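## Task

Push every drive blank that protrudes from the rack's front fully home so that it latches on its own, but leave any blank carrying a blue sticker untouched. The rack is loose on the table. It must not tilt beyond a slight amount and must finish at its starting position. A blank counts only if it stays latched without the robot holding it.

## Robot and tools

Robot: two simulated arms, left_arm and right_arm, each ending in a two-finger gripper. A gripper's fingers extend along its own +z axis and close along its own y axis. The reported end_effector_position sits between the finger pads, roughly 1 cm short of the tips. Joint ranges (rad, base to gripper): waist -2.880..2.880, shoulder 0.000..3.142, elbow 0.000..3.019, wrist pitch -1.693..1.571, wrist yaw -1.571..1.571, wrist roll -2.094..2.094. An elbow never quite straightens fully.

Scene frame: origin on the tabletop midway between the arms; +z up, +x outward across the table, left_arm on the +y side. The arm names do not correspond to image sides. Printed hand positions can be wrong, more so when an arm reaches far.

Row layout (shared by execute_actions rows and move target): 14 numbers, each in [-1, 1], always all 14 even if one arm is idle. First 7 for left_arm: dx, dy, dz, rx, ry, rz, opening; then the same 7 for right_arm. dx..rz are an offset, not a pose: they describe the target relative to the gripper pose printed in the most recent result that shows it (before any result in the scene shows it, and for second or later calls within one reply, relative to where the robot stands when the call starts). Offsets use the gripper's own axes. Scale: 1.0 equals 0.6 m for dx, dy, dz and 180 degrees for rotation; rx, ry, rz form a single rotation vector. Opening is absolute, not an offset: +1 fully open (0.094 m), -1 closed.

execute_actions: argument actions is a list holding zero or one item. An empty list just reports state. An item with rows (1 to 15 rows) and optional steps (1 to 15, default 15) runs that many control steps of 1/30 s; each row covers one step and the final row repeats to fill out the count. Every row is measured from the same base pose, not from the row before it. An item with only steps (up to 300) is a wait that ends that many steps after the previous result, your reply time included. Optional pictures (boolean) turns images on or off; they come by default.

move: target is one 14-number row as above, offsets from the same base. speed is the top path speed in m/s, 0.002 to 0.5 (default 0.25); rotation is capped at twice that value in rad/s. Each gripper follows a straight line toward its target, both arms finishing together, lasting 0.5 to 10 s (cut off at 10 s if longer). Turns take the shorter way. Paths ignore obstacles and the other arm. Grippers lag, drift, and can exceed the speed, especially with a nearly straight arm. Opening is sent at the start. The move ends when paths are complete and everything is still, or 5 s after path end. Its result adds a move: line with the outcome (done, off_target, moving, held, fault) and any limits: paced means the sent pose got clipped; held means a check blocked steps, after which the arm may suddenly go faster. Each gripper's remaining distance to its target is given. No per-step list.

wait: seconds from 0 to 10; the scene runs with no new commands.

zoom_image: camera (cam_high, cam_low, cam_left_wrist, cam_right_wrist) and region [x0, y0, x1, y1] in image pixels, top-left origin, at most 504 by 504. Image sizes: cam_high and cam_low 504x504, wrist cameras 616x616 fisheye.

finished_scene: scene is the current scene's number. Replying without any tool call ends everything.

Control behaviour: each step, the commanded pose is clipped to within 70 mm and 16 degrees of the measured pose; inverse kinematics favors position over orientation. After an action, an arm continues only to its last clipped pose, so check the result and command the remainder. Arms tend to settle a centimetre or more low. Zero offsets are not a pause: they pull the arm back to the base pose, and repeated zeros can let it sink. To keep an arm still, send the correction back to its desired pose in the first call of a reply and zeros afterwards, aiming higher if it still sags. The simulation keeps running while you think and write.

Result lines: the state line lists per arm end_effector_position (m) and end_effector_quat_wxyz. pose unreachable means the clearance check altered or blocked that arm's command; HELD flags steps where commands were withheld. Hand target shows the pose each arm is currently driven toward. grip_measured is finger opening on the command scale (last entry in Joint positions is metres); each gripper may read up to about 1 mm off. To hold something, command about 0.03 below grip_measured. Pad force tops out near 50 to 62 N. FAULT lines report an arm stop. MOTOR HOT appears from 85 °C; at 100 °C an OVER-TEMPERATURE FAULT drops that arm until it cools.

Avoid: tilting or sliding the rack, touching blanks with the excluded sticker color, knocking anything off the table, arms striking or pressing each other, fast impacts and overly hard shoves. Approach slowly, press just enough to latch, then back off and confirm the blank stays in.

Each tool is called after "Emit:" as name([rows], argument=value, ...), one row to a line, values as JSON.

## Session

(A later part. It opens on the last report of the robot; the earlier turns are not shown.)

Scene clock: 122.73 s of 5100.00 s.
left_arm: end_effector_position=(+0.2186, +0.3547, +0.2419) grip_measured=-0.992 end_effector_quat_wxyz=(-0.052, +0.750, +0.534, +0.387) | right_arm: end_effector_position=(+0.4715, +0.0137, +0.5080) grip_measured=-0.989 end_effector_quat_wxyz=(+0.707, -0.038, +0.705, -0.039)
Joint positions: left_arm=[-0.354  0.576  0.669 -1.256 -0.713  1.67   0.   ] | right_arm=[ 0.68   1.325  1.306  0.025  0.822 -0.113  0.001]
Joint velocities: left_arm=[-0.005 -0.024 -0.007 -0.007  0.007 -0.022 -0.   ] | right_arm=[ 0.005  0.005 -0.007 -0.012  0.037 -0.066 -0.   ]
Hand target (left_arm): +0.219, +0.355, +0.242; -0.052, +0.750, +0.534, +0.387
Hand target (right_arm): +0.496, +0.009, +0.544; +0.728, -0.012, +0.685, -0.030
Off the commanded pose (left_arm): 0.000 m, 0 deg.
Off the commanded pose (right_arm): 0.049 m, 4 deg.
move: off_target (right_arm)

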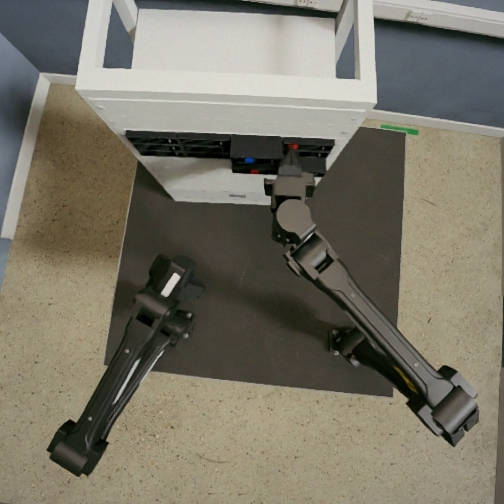

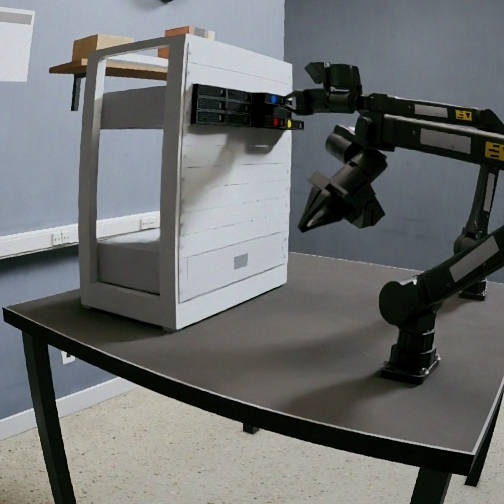

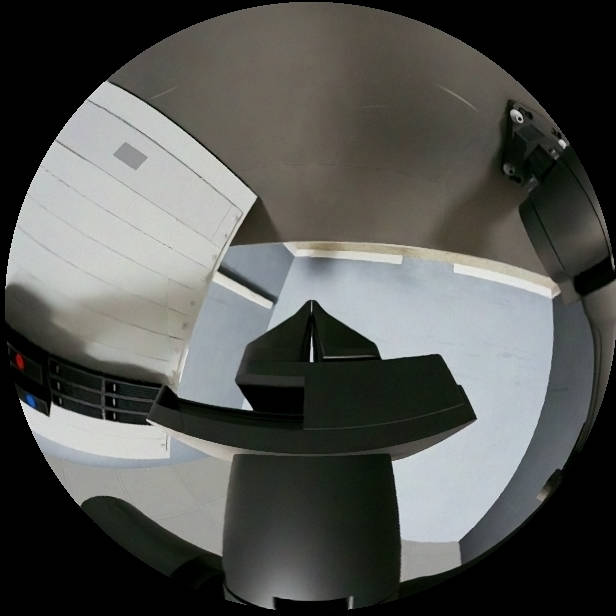

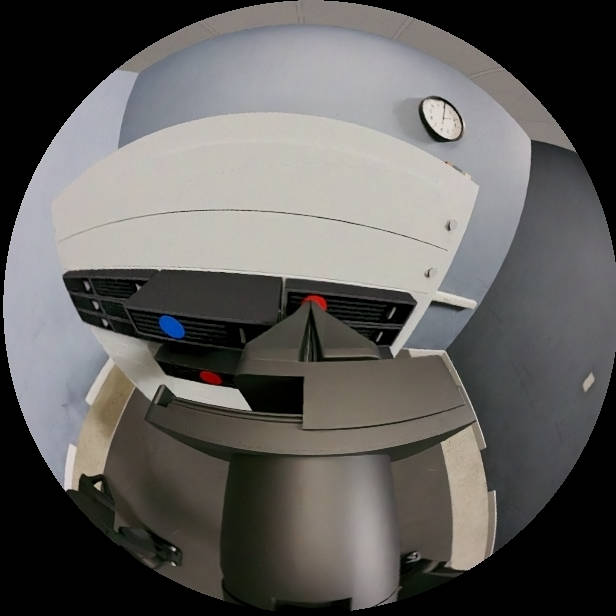

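Emit:
move(target=[0,0,0,0,0,0,-1,-0.06,-0.05,0.08,0.012,-0.02,0.025,-1], speed=0.03)

Emit:
zoom_image(camera="cam_high", region=[200, 100, 360, 220])

Scene clock: 131.23 s of 5100.00 s.
left_arm: end_effector_position=(+0.2186, +0.3547, +0.2419) grip_measured=-0.992 end_effector_quat_wxyz=(-0.052, +0.750, +0.534, +0.387) | right_arm: end_effector_position=(+0.4727, +0.0133, +0.5106) grip_measured=-0.989 end_effector_quat_wxyz=(+0.709, -0.044, +0.703, -0.031)
Joint positions: left_arm=[-0.354  0.576  0.669 -1.256 -0.713  1.67   0.   ] | right_arm=[ 0.673  1.32   1.306  0.024  0.795 -0.113  0.   ]
Joint velocities: left_arm=[-0.005 -0.005 -0.017 -0.022 -0.037 -0.022 -0.001] | right_arm=[-0.005 -0.005 -0.002  0.002 -0.037 -0.022 -0.001]
Hand target (left_arm): +0.219, +0.355, +0.242; -0.052, +0.750, +0.534, +0.387
Hand target (right_arm): +0.512, -0.016, +0.544; +0.732, -0.000, +0.681, -0.025
Off the commanded pose (left_arm): 0.000 m, 0 deg.
Off the commanded pose (right_arm): 0.065 m, 6 deg.
After step 90, 3.03 s passed at rest.
move: off_target (right_arm)

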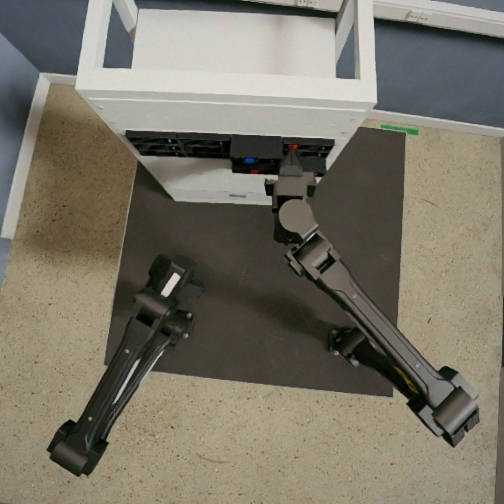

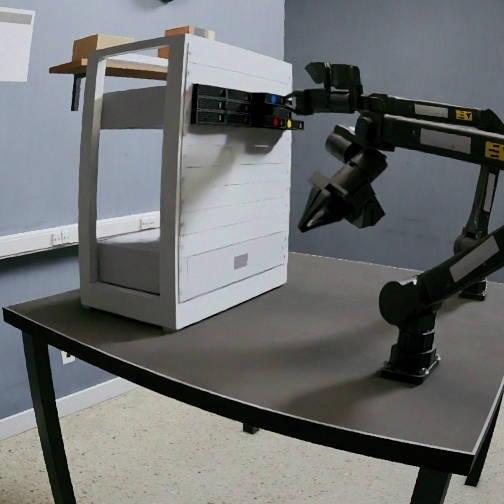

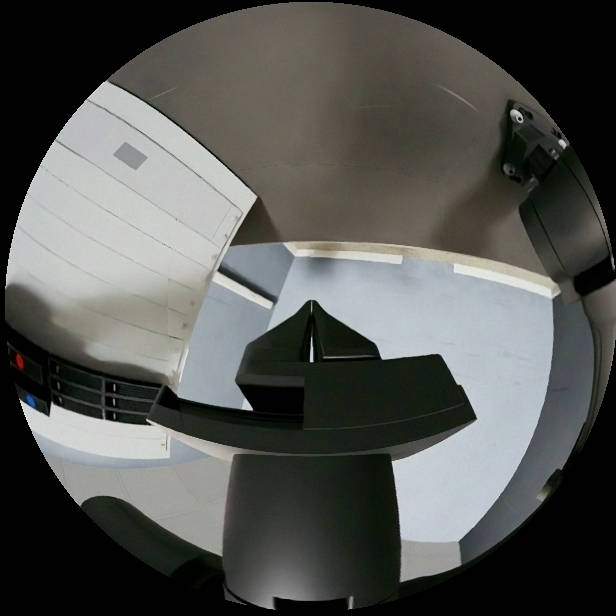

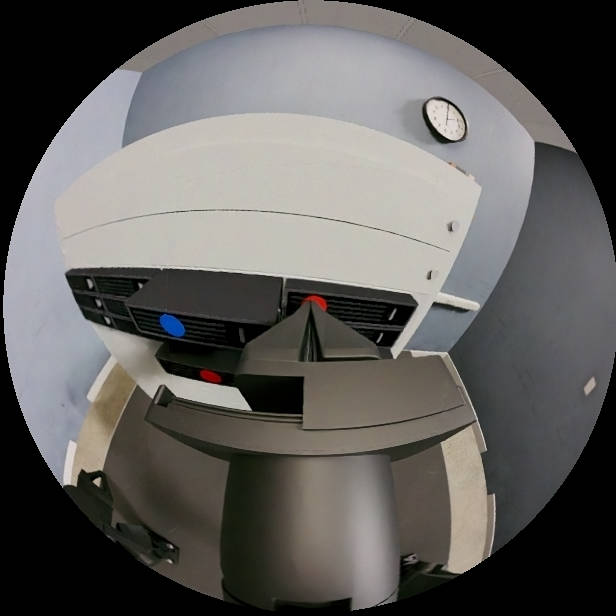

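Region (200, 100, 360, 220) of cam_high's 504x504 image, scaled by 3.150, with more detail than that image has; it fills the top 378 rows of this view, and the rest is white.

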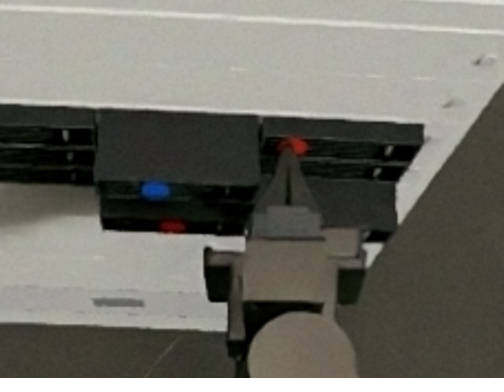

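Emit:
move(target=[0,0,0,0,0,0,-1,-0.05,0,0.12,0,-0.02,0,-1], speed=0.02)

Emit:
zoom_image(camera="cam_low", region=[160, 50, 360, 170])

Scene clock: 140.17 s of 5100.00 s.
left_arm: end_effector_position=(+0.2186, +0.3547, +0.2419) grip_measured=-0.992 end_effector_quat_wxyz=(-0.052, +0.750, +0.534, +0.387) | right_arm: end_effector_position=(+0.4734, +0.0158, +0.5094) grip_measured=-0.990 end_effector_quat_wxyz=(+0.708, -0.068, +0.702, -0.033)
Joint positions: left_arm=[-0.354  0.576  0.669 -1.256 -0.713  1.67   0.   ] | right_arm=[ 0.667  1.317  1.302  0.021  0.76  -0.147  0.   ]
Joint velocities: left_arm=[-0.005 -0.005 -0.017  0.012 -0.066 -0.051 -0.001] | right_arm=[ 0.005 -0.005  0.007  0.002 -0.066  0.022  0.   ]
Hand target (left_arm): +0.219, +0.355, +0.242; -0.052, +0.750, +0.534, +0.387
Hand target (right_arm): +0.528, +0.010, +0.532; +0.731, -0.046, +0.680, -0.032
Off the commanded pose (left_arm): 0.000 m, 0 deg.
Off the commanded pose (right_arm): 0.078 m, 4 deg; position clipped at the last step of the last action.
After step 90, 1.80 s passed at rest.
move: off_target (right_arm); limits=paced

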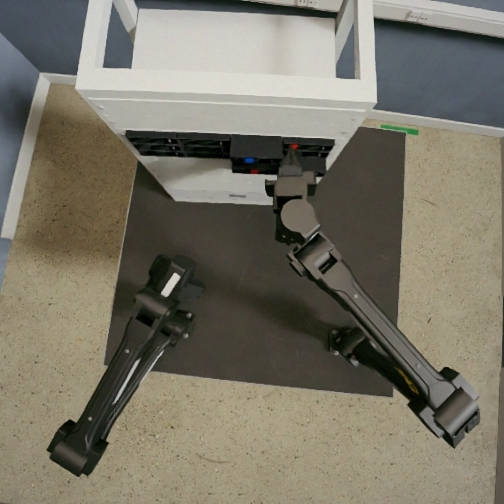

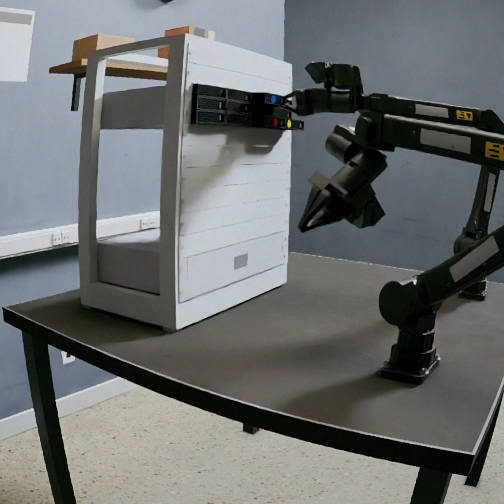

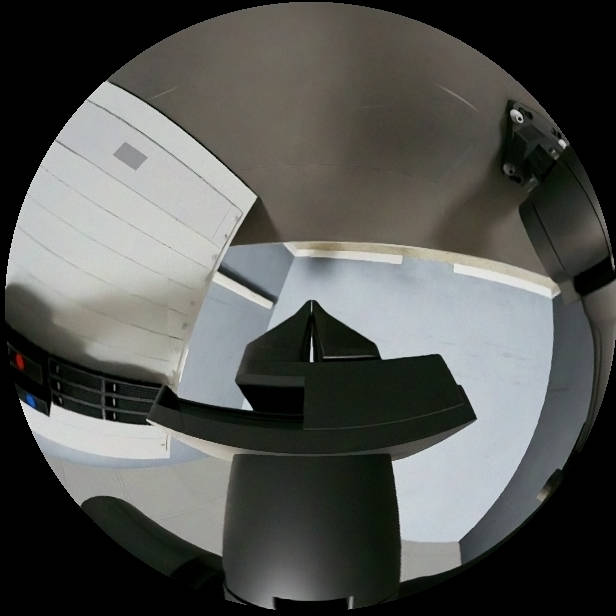

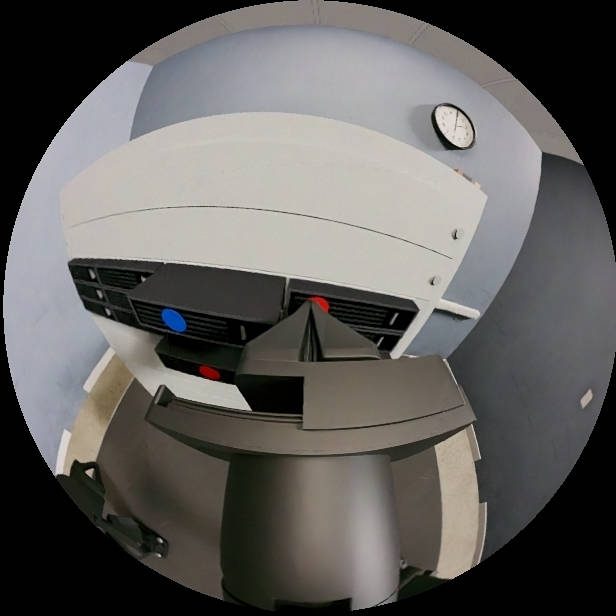

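Region (160, 50, 360, 170) of cam_low's 504x504 image, scaled by 2.520, with more detail than that image has; it fills the top 302 rows of this view, and the rest is white.

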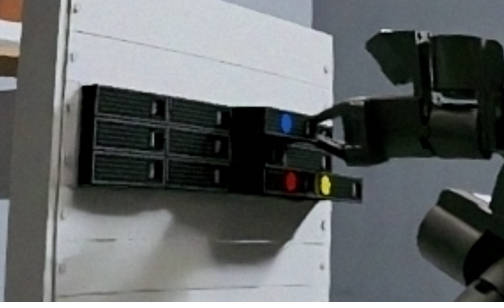

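Emit:
move(target=[0,0,0,0,0,0,-1,-0.03,-0.01,-0.1,0.03,-0.02,0.03,-1], speed=0.1)

Emit:
move(target=[0,0,0,0,0,0,-1,0.065,-0.01,0,0,-0.02,0,-1], speed=0.1)

Emit:
zoom_image(camera="cam_low", region=[200, 50, 400, 170])

Scene clock: 146.87 s of 5100.00 s.
left_arm: end_effector_position=(+0.2186, +0.3547, +0.2419) grip_measured=-0.992 end_effector_quat_wxyz=(-0.052, +0.750, +0.534, +0.387) | right_arm: end_effector_position=(+0.4202, +0.0082, +0.5238) grip_measured=-0.990 end_effector_quat_wxyz=(+0.726, -0.006, +0.686, -0.040)
Joint positions: left_arm=[-0.354  0.576  0.669 -1.256 -0.713  1.67   0.   ] | right_arm=[ 0.773  1.245  1.232  0.115  0.959 -0.148  0.   ]
Joint velocities: left_arm=[-0.015  0.005  0.007  0.002  0.022 -0.051 -0.001] | right_arm=[-0.005 -0.005 -0.002  0.007  0.007  0.066 -0.001]
Hand target (left_arm): +0.219, +0.355, +0.242; -0.052, +0.750, +0.534, +0.387
Hand target (right_arm): +0.413, +0.008, +0.528; +0.731, -0.001, +0.681, -0.029
Off the commanded pose (left_arm): 0.000 m, 0 deg.
Off the commanded pose (right_arm): 0.008 m, 2 deg.
After step 90, 2.60 s passed at rest.
move: done

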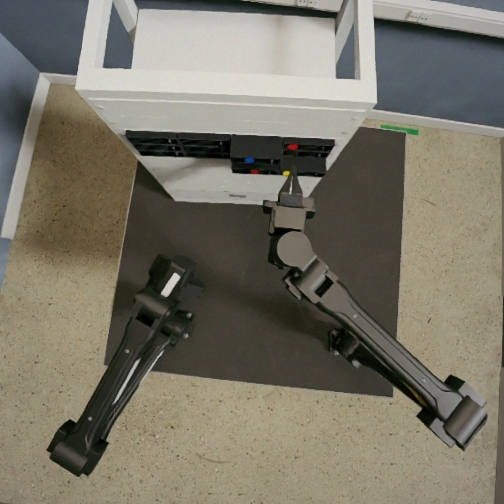

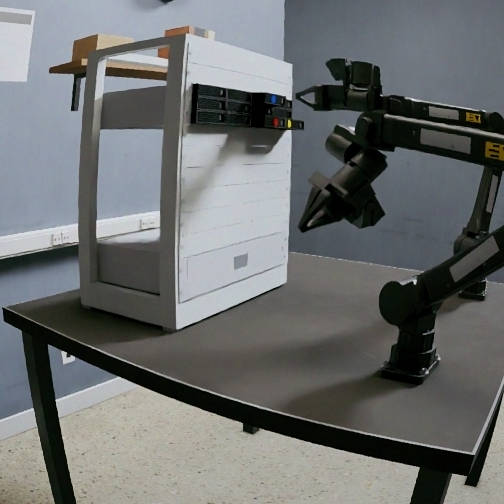

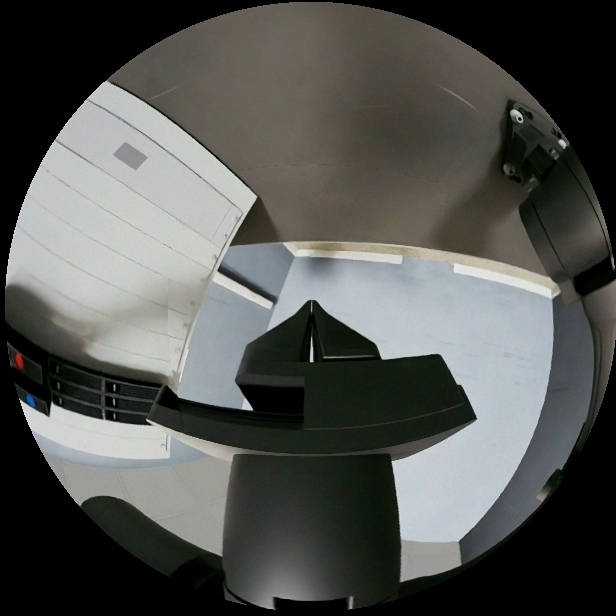

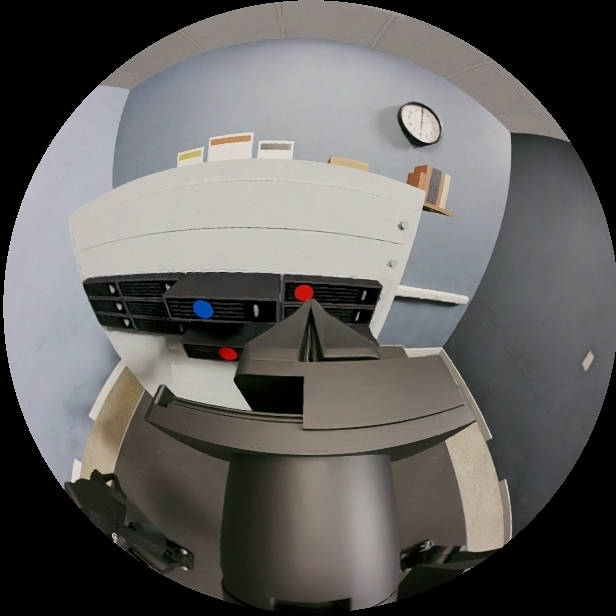

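Scene clock: 147.70 s of 5100.00 s.
left_arm: end_effector_position=(+0.2186, +0.3547, +0.2419) grip_measured=-0.992 end_effector_quat_wxyz=(-0.052, +0.750, +0.534, +0.387) | right_arm: end_effector_position=(+0.4179, +0.0056, +0.4826) grip_measured=-0.990 end_effector_quat_wxyz=(+0.744, -0.011, +0.667, -0.033)
Joint positions: left_arm=[-0.354  0.576  0.669 -1.256 -0.713  1.67   0.   ] | right_arm=[ 0.768  1.245  1.086  0.341  0.929 -0.208  0.   ]
Joint velocities: left_arm=[-0.015 -0.015  0.002 -0.012  0.007 -0.022  0.001] | right_arm=[-0.015  0.005 -0.007  0.012 -0.139 -0.081 -0.001]
Hand target (left_arm): +0.219, +0.355, +0.242; -0.052, +0.750, +0.534, +0.387
Hand target (right_arm): +0.422, -0.001, +0.485; +0.747, -0.007, +0.663, -0.040
Off the commanded pose (left_arm): 0.000 m, 0 deg.
Off the commanded pose (right_arm): 0.008 m, 1 deg.
move: done

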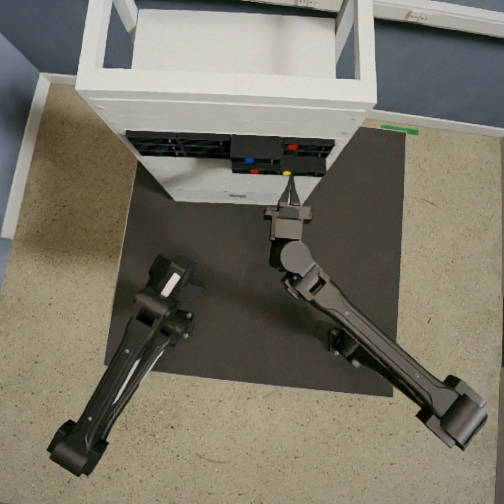

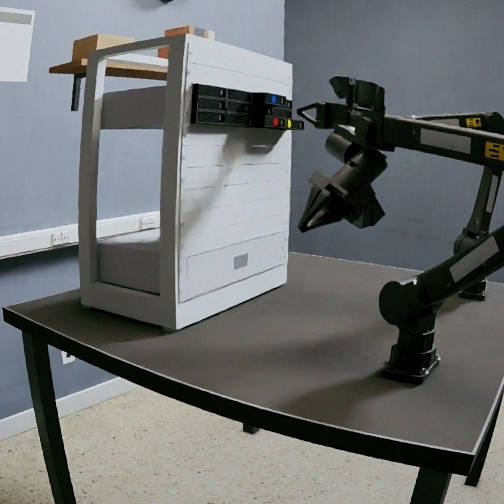

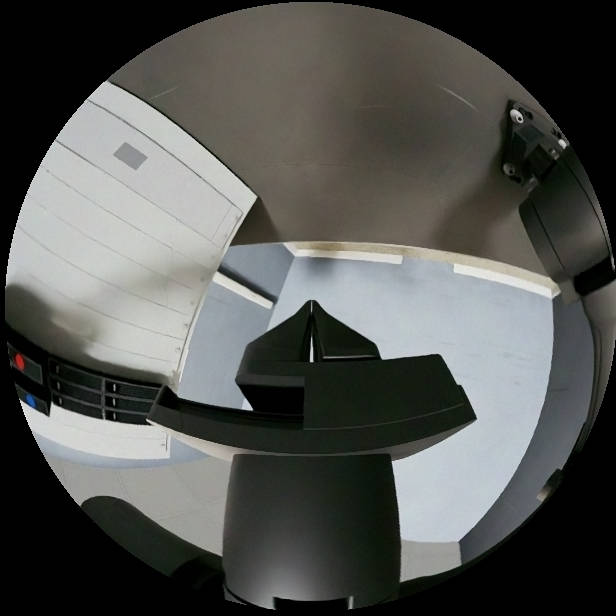

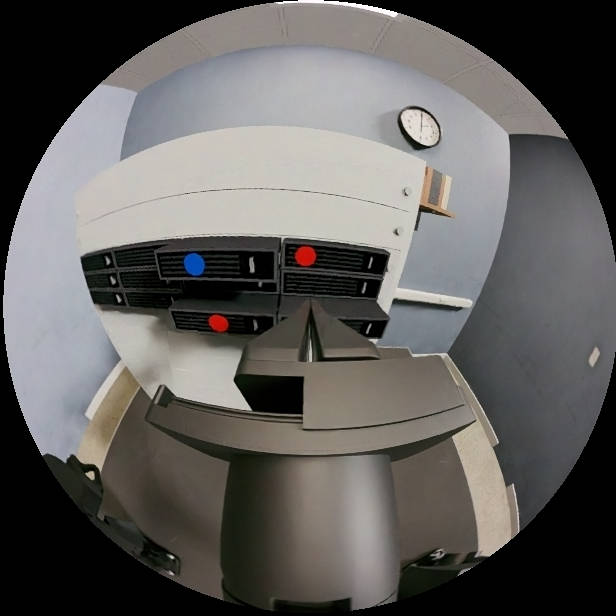

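Region (200, 50, 400, 170) of cam_low's 504x504 image, scaled by 2.520, with more detail than that image has; it fills the top 302 rows of this view, and the rest is white.

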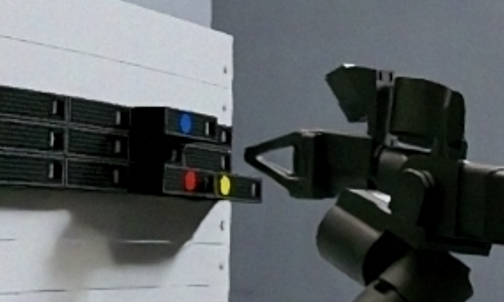

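Emit:
move(target=[0,0,0,0,0,0,-1,0.06,-0.01,0,0.01,0.03,0.02,-1], speed=0.1)

Emit:
zoom_image(camera="cam_low", region=[200, 50, 400, 170])

Scene clock: 154.23 s of 5100.00 s.
left_arm: end_effector_position=(+0.2186, +0.3547, +0.2419) grip_measured=-0.992 end_effector_quat_wxyz=(-0.052, +0.750, +0.534, +0.387) | right_arm: end_effector_position=(+0.4187, +0.0014, +0.4515) grip_measured=-0.990 end_effector_quat_wxyz=(+0.716, +0.016, +0.698, -0.021)
Joint positions: left_arm=[-0.354  0.576  0.669 -1.256 -0.713  1.67   0.   ] | right_arm=[ 0.768  1.245  1.069  0.22   0.961 -0.042  0.   ]
Joint velocities: left_arm=[ 0.005  0.005  0.012 -0.022 -0.051 -0.051 -0.001] | right_arm=[-0.024 -0.005 -0.002 -0.002  0.022  0.051 -0.   ]
Hand target (left_arm): +0.219, +0.355, +0.242; -0.052, +0.750, +0.534, +0.387
Hand target (right_arm): +0.421, -0.003, +0.448; +0.713, +0.023, +0.700, -0.022
Off the commanded pose (left_arm): 0.000 m, 0 deg.
Off the commanded pose (right_arm): 0.006 m, 1 deg.
After step 90, 2.47 s passed at rest.
move: done

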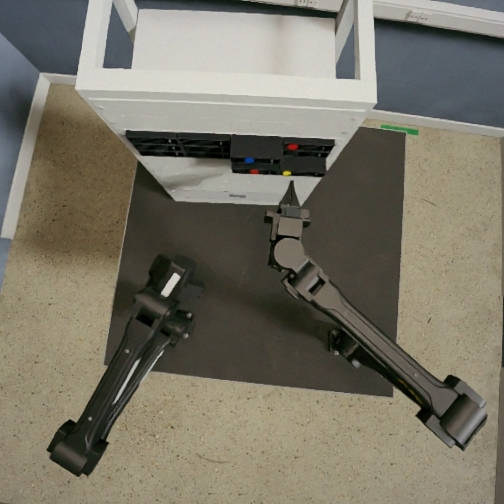

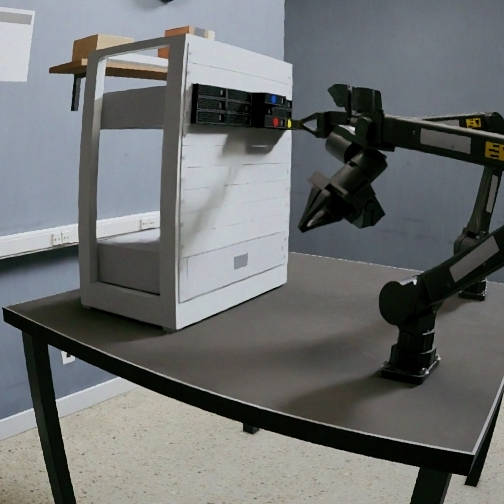

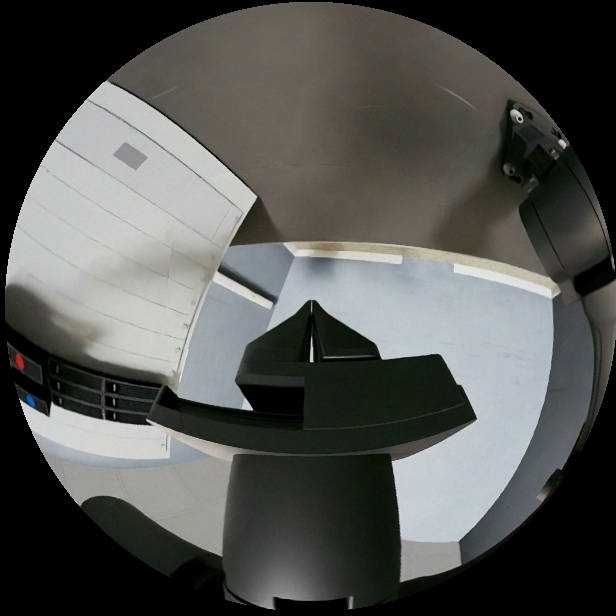

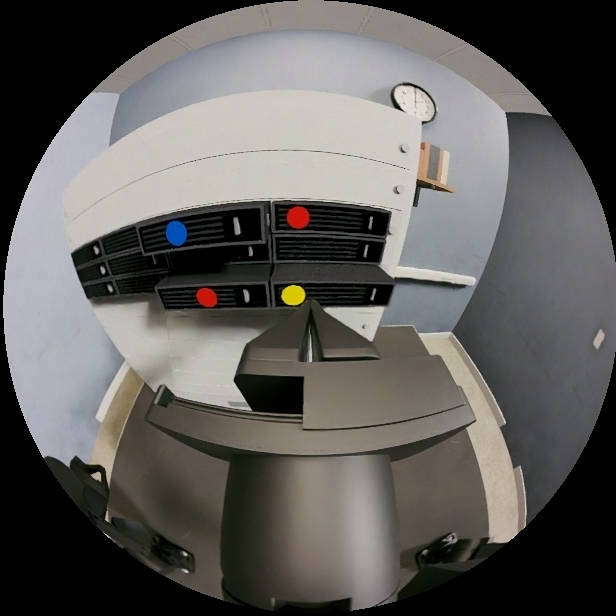

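Region (200, 50, 400, 170) of cam_low's 504x504 image, scaled by 2.520, with more detail than that image has; it fills the top 302 rows of this view, and the rest is white.

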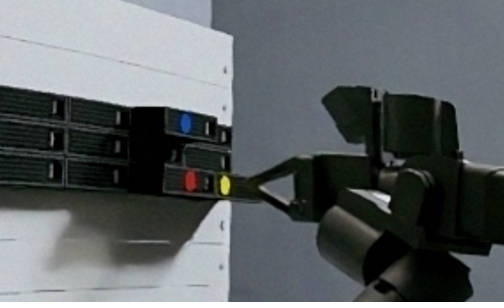

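Emit:
move(target=[0,0,0,0,0,0,-1,-0.03,0,0.15,0,-0.01,0,-1], speed=0.03)

Emit:
zoom_image(camera="cam_low", region=[200, 50, 400, 170])

Scene clock: 161.67 s of 5100.00 s.
left_arm: end_effector_position=(+0.2186, +0.3547, +0.2419) grip_measured=-0.992 end_effector_quat_wxyz=(-0.052, +0.750, +0.534, +0.387) | right_arm: end_effector_position=(+0.4733, +0.0047, +0.4355) grip_measured=-0.990 end_effector_quat_wxyz=(+0.710, -0.011, +0.704, -0.022)
Joint positions: left_arm=[-0.354  0.576  0.669 -1.256 -0.713  1.67   0.   ] | right_arm=[ 0.668  1.339  1.123  0.23   0.825 -0.057  0.   ]
Joint velocities: left_arm=[-0.005  0.005 -0.007 -0.007  0.037 -0.022  0.   ] | right_arm=[ 0.005 -0.005 -0.002 -0.002 -0.066 -0.125 -0.   ]
Hand target (left_arm): +0.219, +0.355, +0.242; -0.052, +0.750, +0.534, +0.387
Hand target (right_arm): +0.503, -0.005, +0.469; +0.728, +0.014, +0.685, -0.023
Off the commanded pose (left_arm): 0.000 m, 0 deg.
Off the commanded pose (right_arm): 0.051 m, 4 deg.
After step 90, 1.13 s passed at rest.
move: off_target (right_arm)

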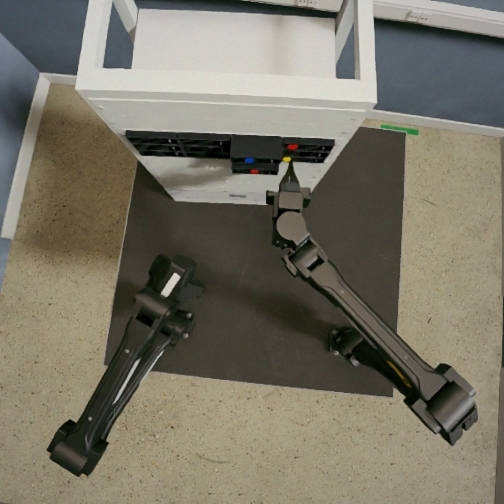

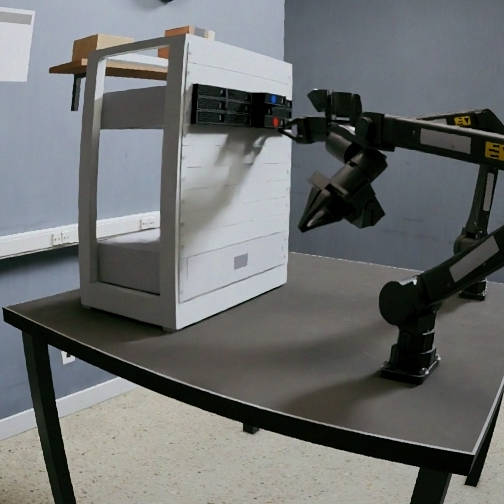

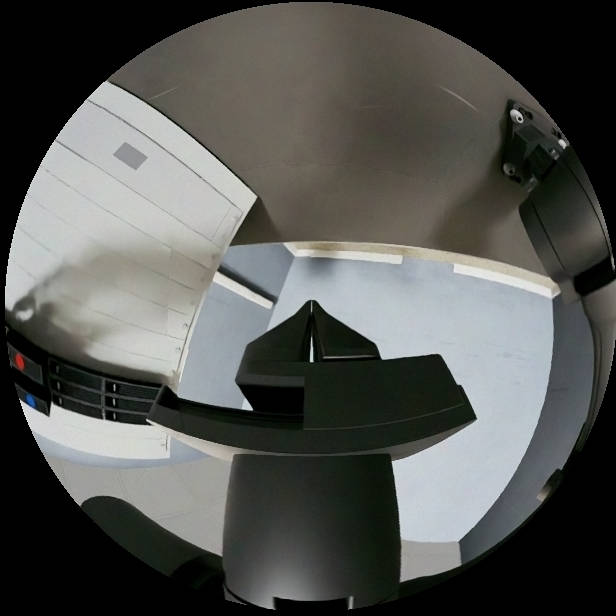

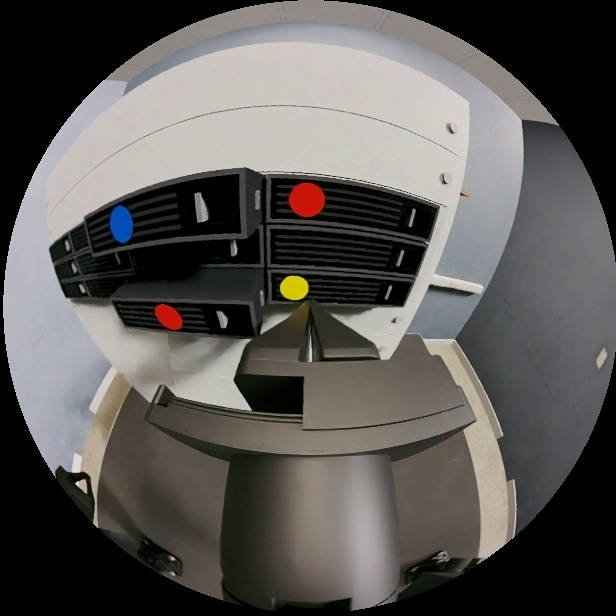

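Region (200, 50, 400, 170) of cam_low's 504x504 image, scaled by 2.520, with more detail than that image has; it fills the top 302 rows of this view, and the rest is white.

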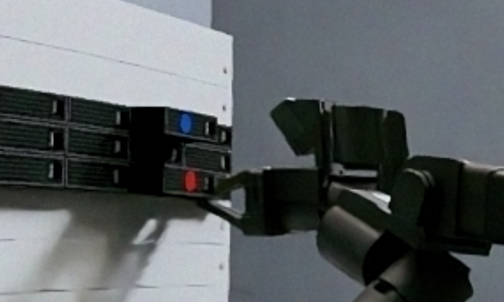

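Emit:
move(target=[0,0,0,0,0,0,-1,-0.035,0,-0.03,0,-0.01,0,-1], speed=0.05)

Emit:
move(target=[0,0,0,0,0,0,-1,-0.05,0,0.13,0,0,0,-1], speed=0.03)

Scene clock: 167.33 s of 5100.00 s.
left_arm: end_effector_position=(+0.2186, +0.3547, +0.2419) grip_measured=-0.992 end_effector_quat_wxyz=(-0.052, +0.750, +0.534, +0.387) | right_arm: end_effector_position=(+0.4634, +0.0039, +0.4458) grip_measured=-0.990 end_effector_quat_wxyz=(+0.714, -0.009, +0.699, -0.027)
Joint positions: left_arm=[-0.354  0.576  0.669 -1.256 -0.713  1.67   0.   ] | right_arm=[ 0.685  1.319  1.123  0.23   0.852 -0.075  0.   ]
Joint velocities: left_arm=[-0.015 -0.005 -0.007 -0.007  0.022 -0.051 -0.   ] | right_arm=[-0.005 -0.015 -0.012 -0.002  0.022 -0.081 -0.   ]
Hand target (left_arm): +0.219, +0.355, +0.242; -0.052, +0.750, +0.534, +0.387
Hand target (right_arm): +0.455, +0.006, +0.456; +0.721, -0.011, +0.693, -0.022
Off the commanded pose (left_arm): 0.000 m, 0 deg.
Off the commanded pose (right_arm): 0.013 m, 1 deg.
After step 90, 1.70 s passed at rest.
move: off_target (right_arm)

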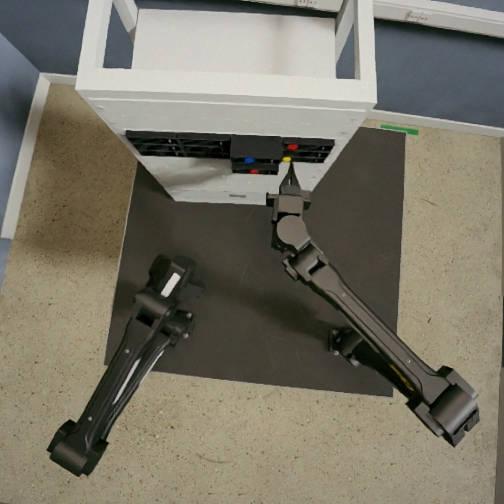

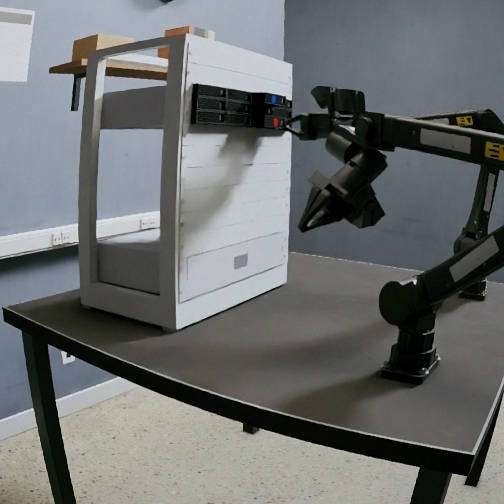

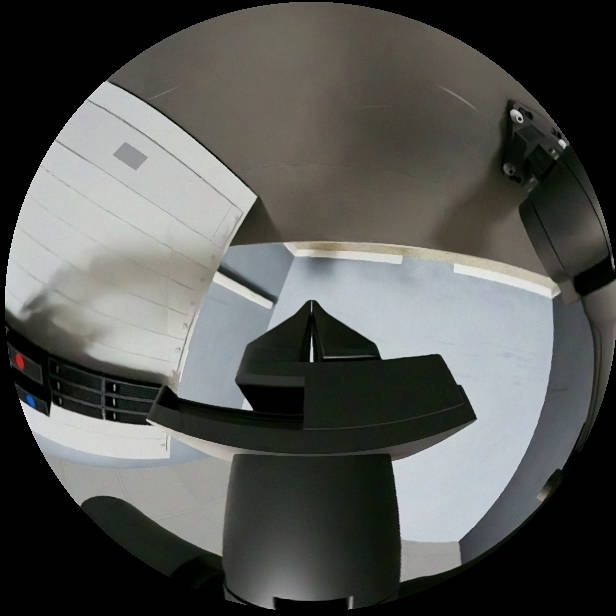

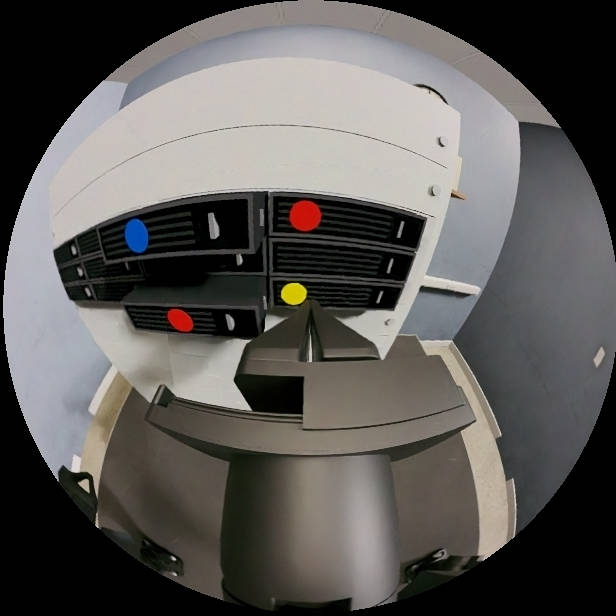

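Scene clock: 170.33 s of 5100.00 s.
left_arm: end_effector_position=(+0.2186, +0.3547, +0.2419) grip_measured=-0.992 end_effector_quat_wxyz=(-0.052, +0.750, +0.534, +0.387) | right_arm: end_effector_position=(+0.4749, +0.0076, +0.4332) grip_measured=-0.990 end_effector_quat_wxyz=(+0.698, -0.038, +0.714, -0.032)
Joint positions: left_arm=[-0.354  0.576  0.669 -1.256 -0.713  1.67   0.   ] | right_arm=[ 0.663  1.336  1.139  0.165  0.796 -0.075  0.   ]
Joint velocities: left_arm=[-0.005 -0.005 -0.012  0.007  0.007 -0.066 -0.   ] | right_arm=[-0.015 -0.005 -0.002 -0.007 -0.022  0.037  0.   ]
Hand target (left_arm): +0.219, +0.355, +0.242; -0.052, +0.750, +0.534, +0.387
Hand target (right_arm): +0.524, -0.003, +0.469; +0.716, -0.010, +0.697, -0.029
Off the commanded pose (left_arm): 0.000 m, 0 deg.
Off the commanded pose (right_arm): 0.079 m, 4 deg; position clipped at the last step of the last action.
move: off_target (right_arm); limits=paced

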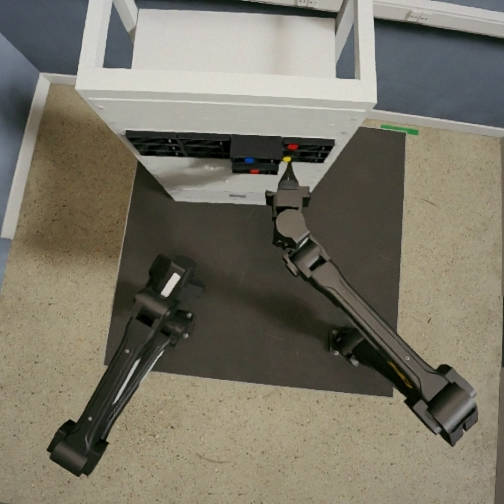

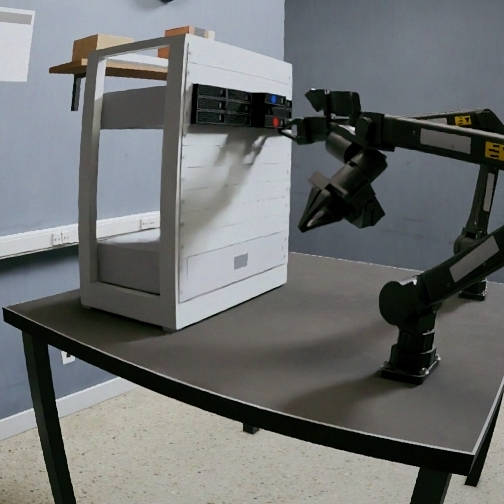

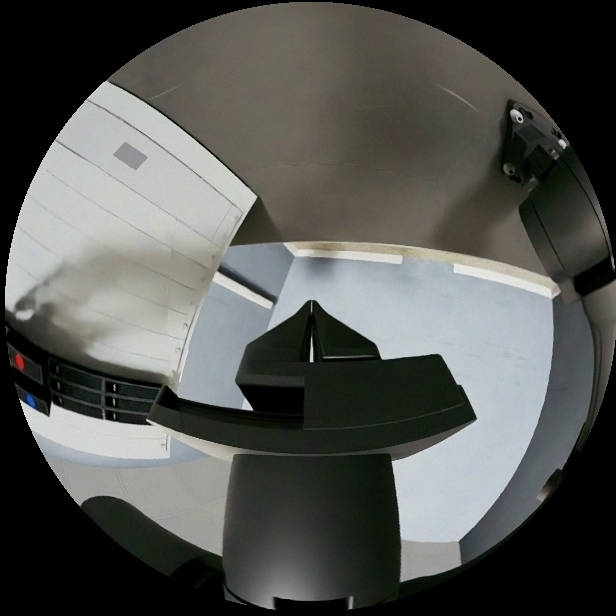

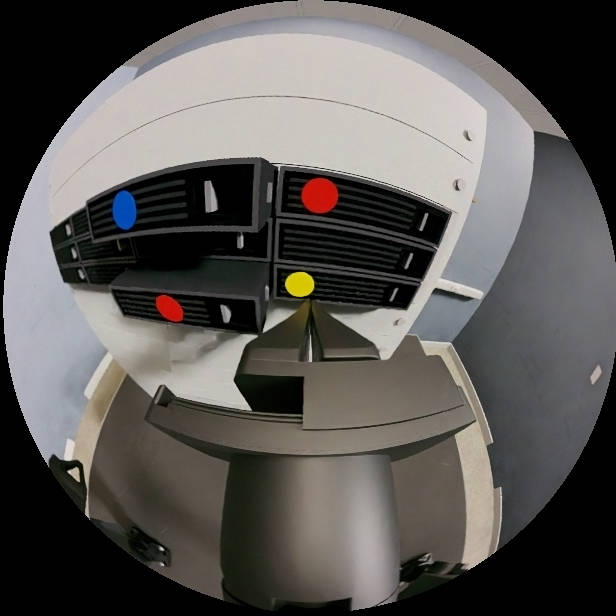

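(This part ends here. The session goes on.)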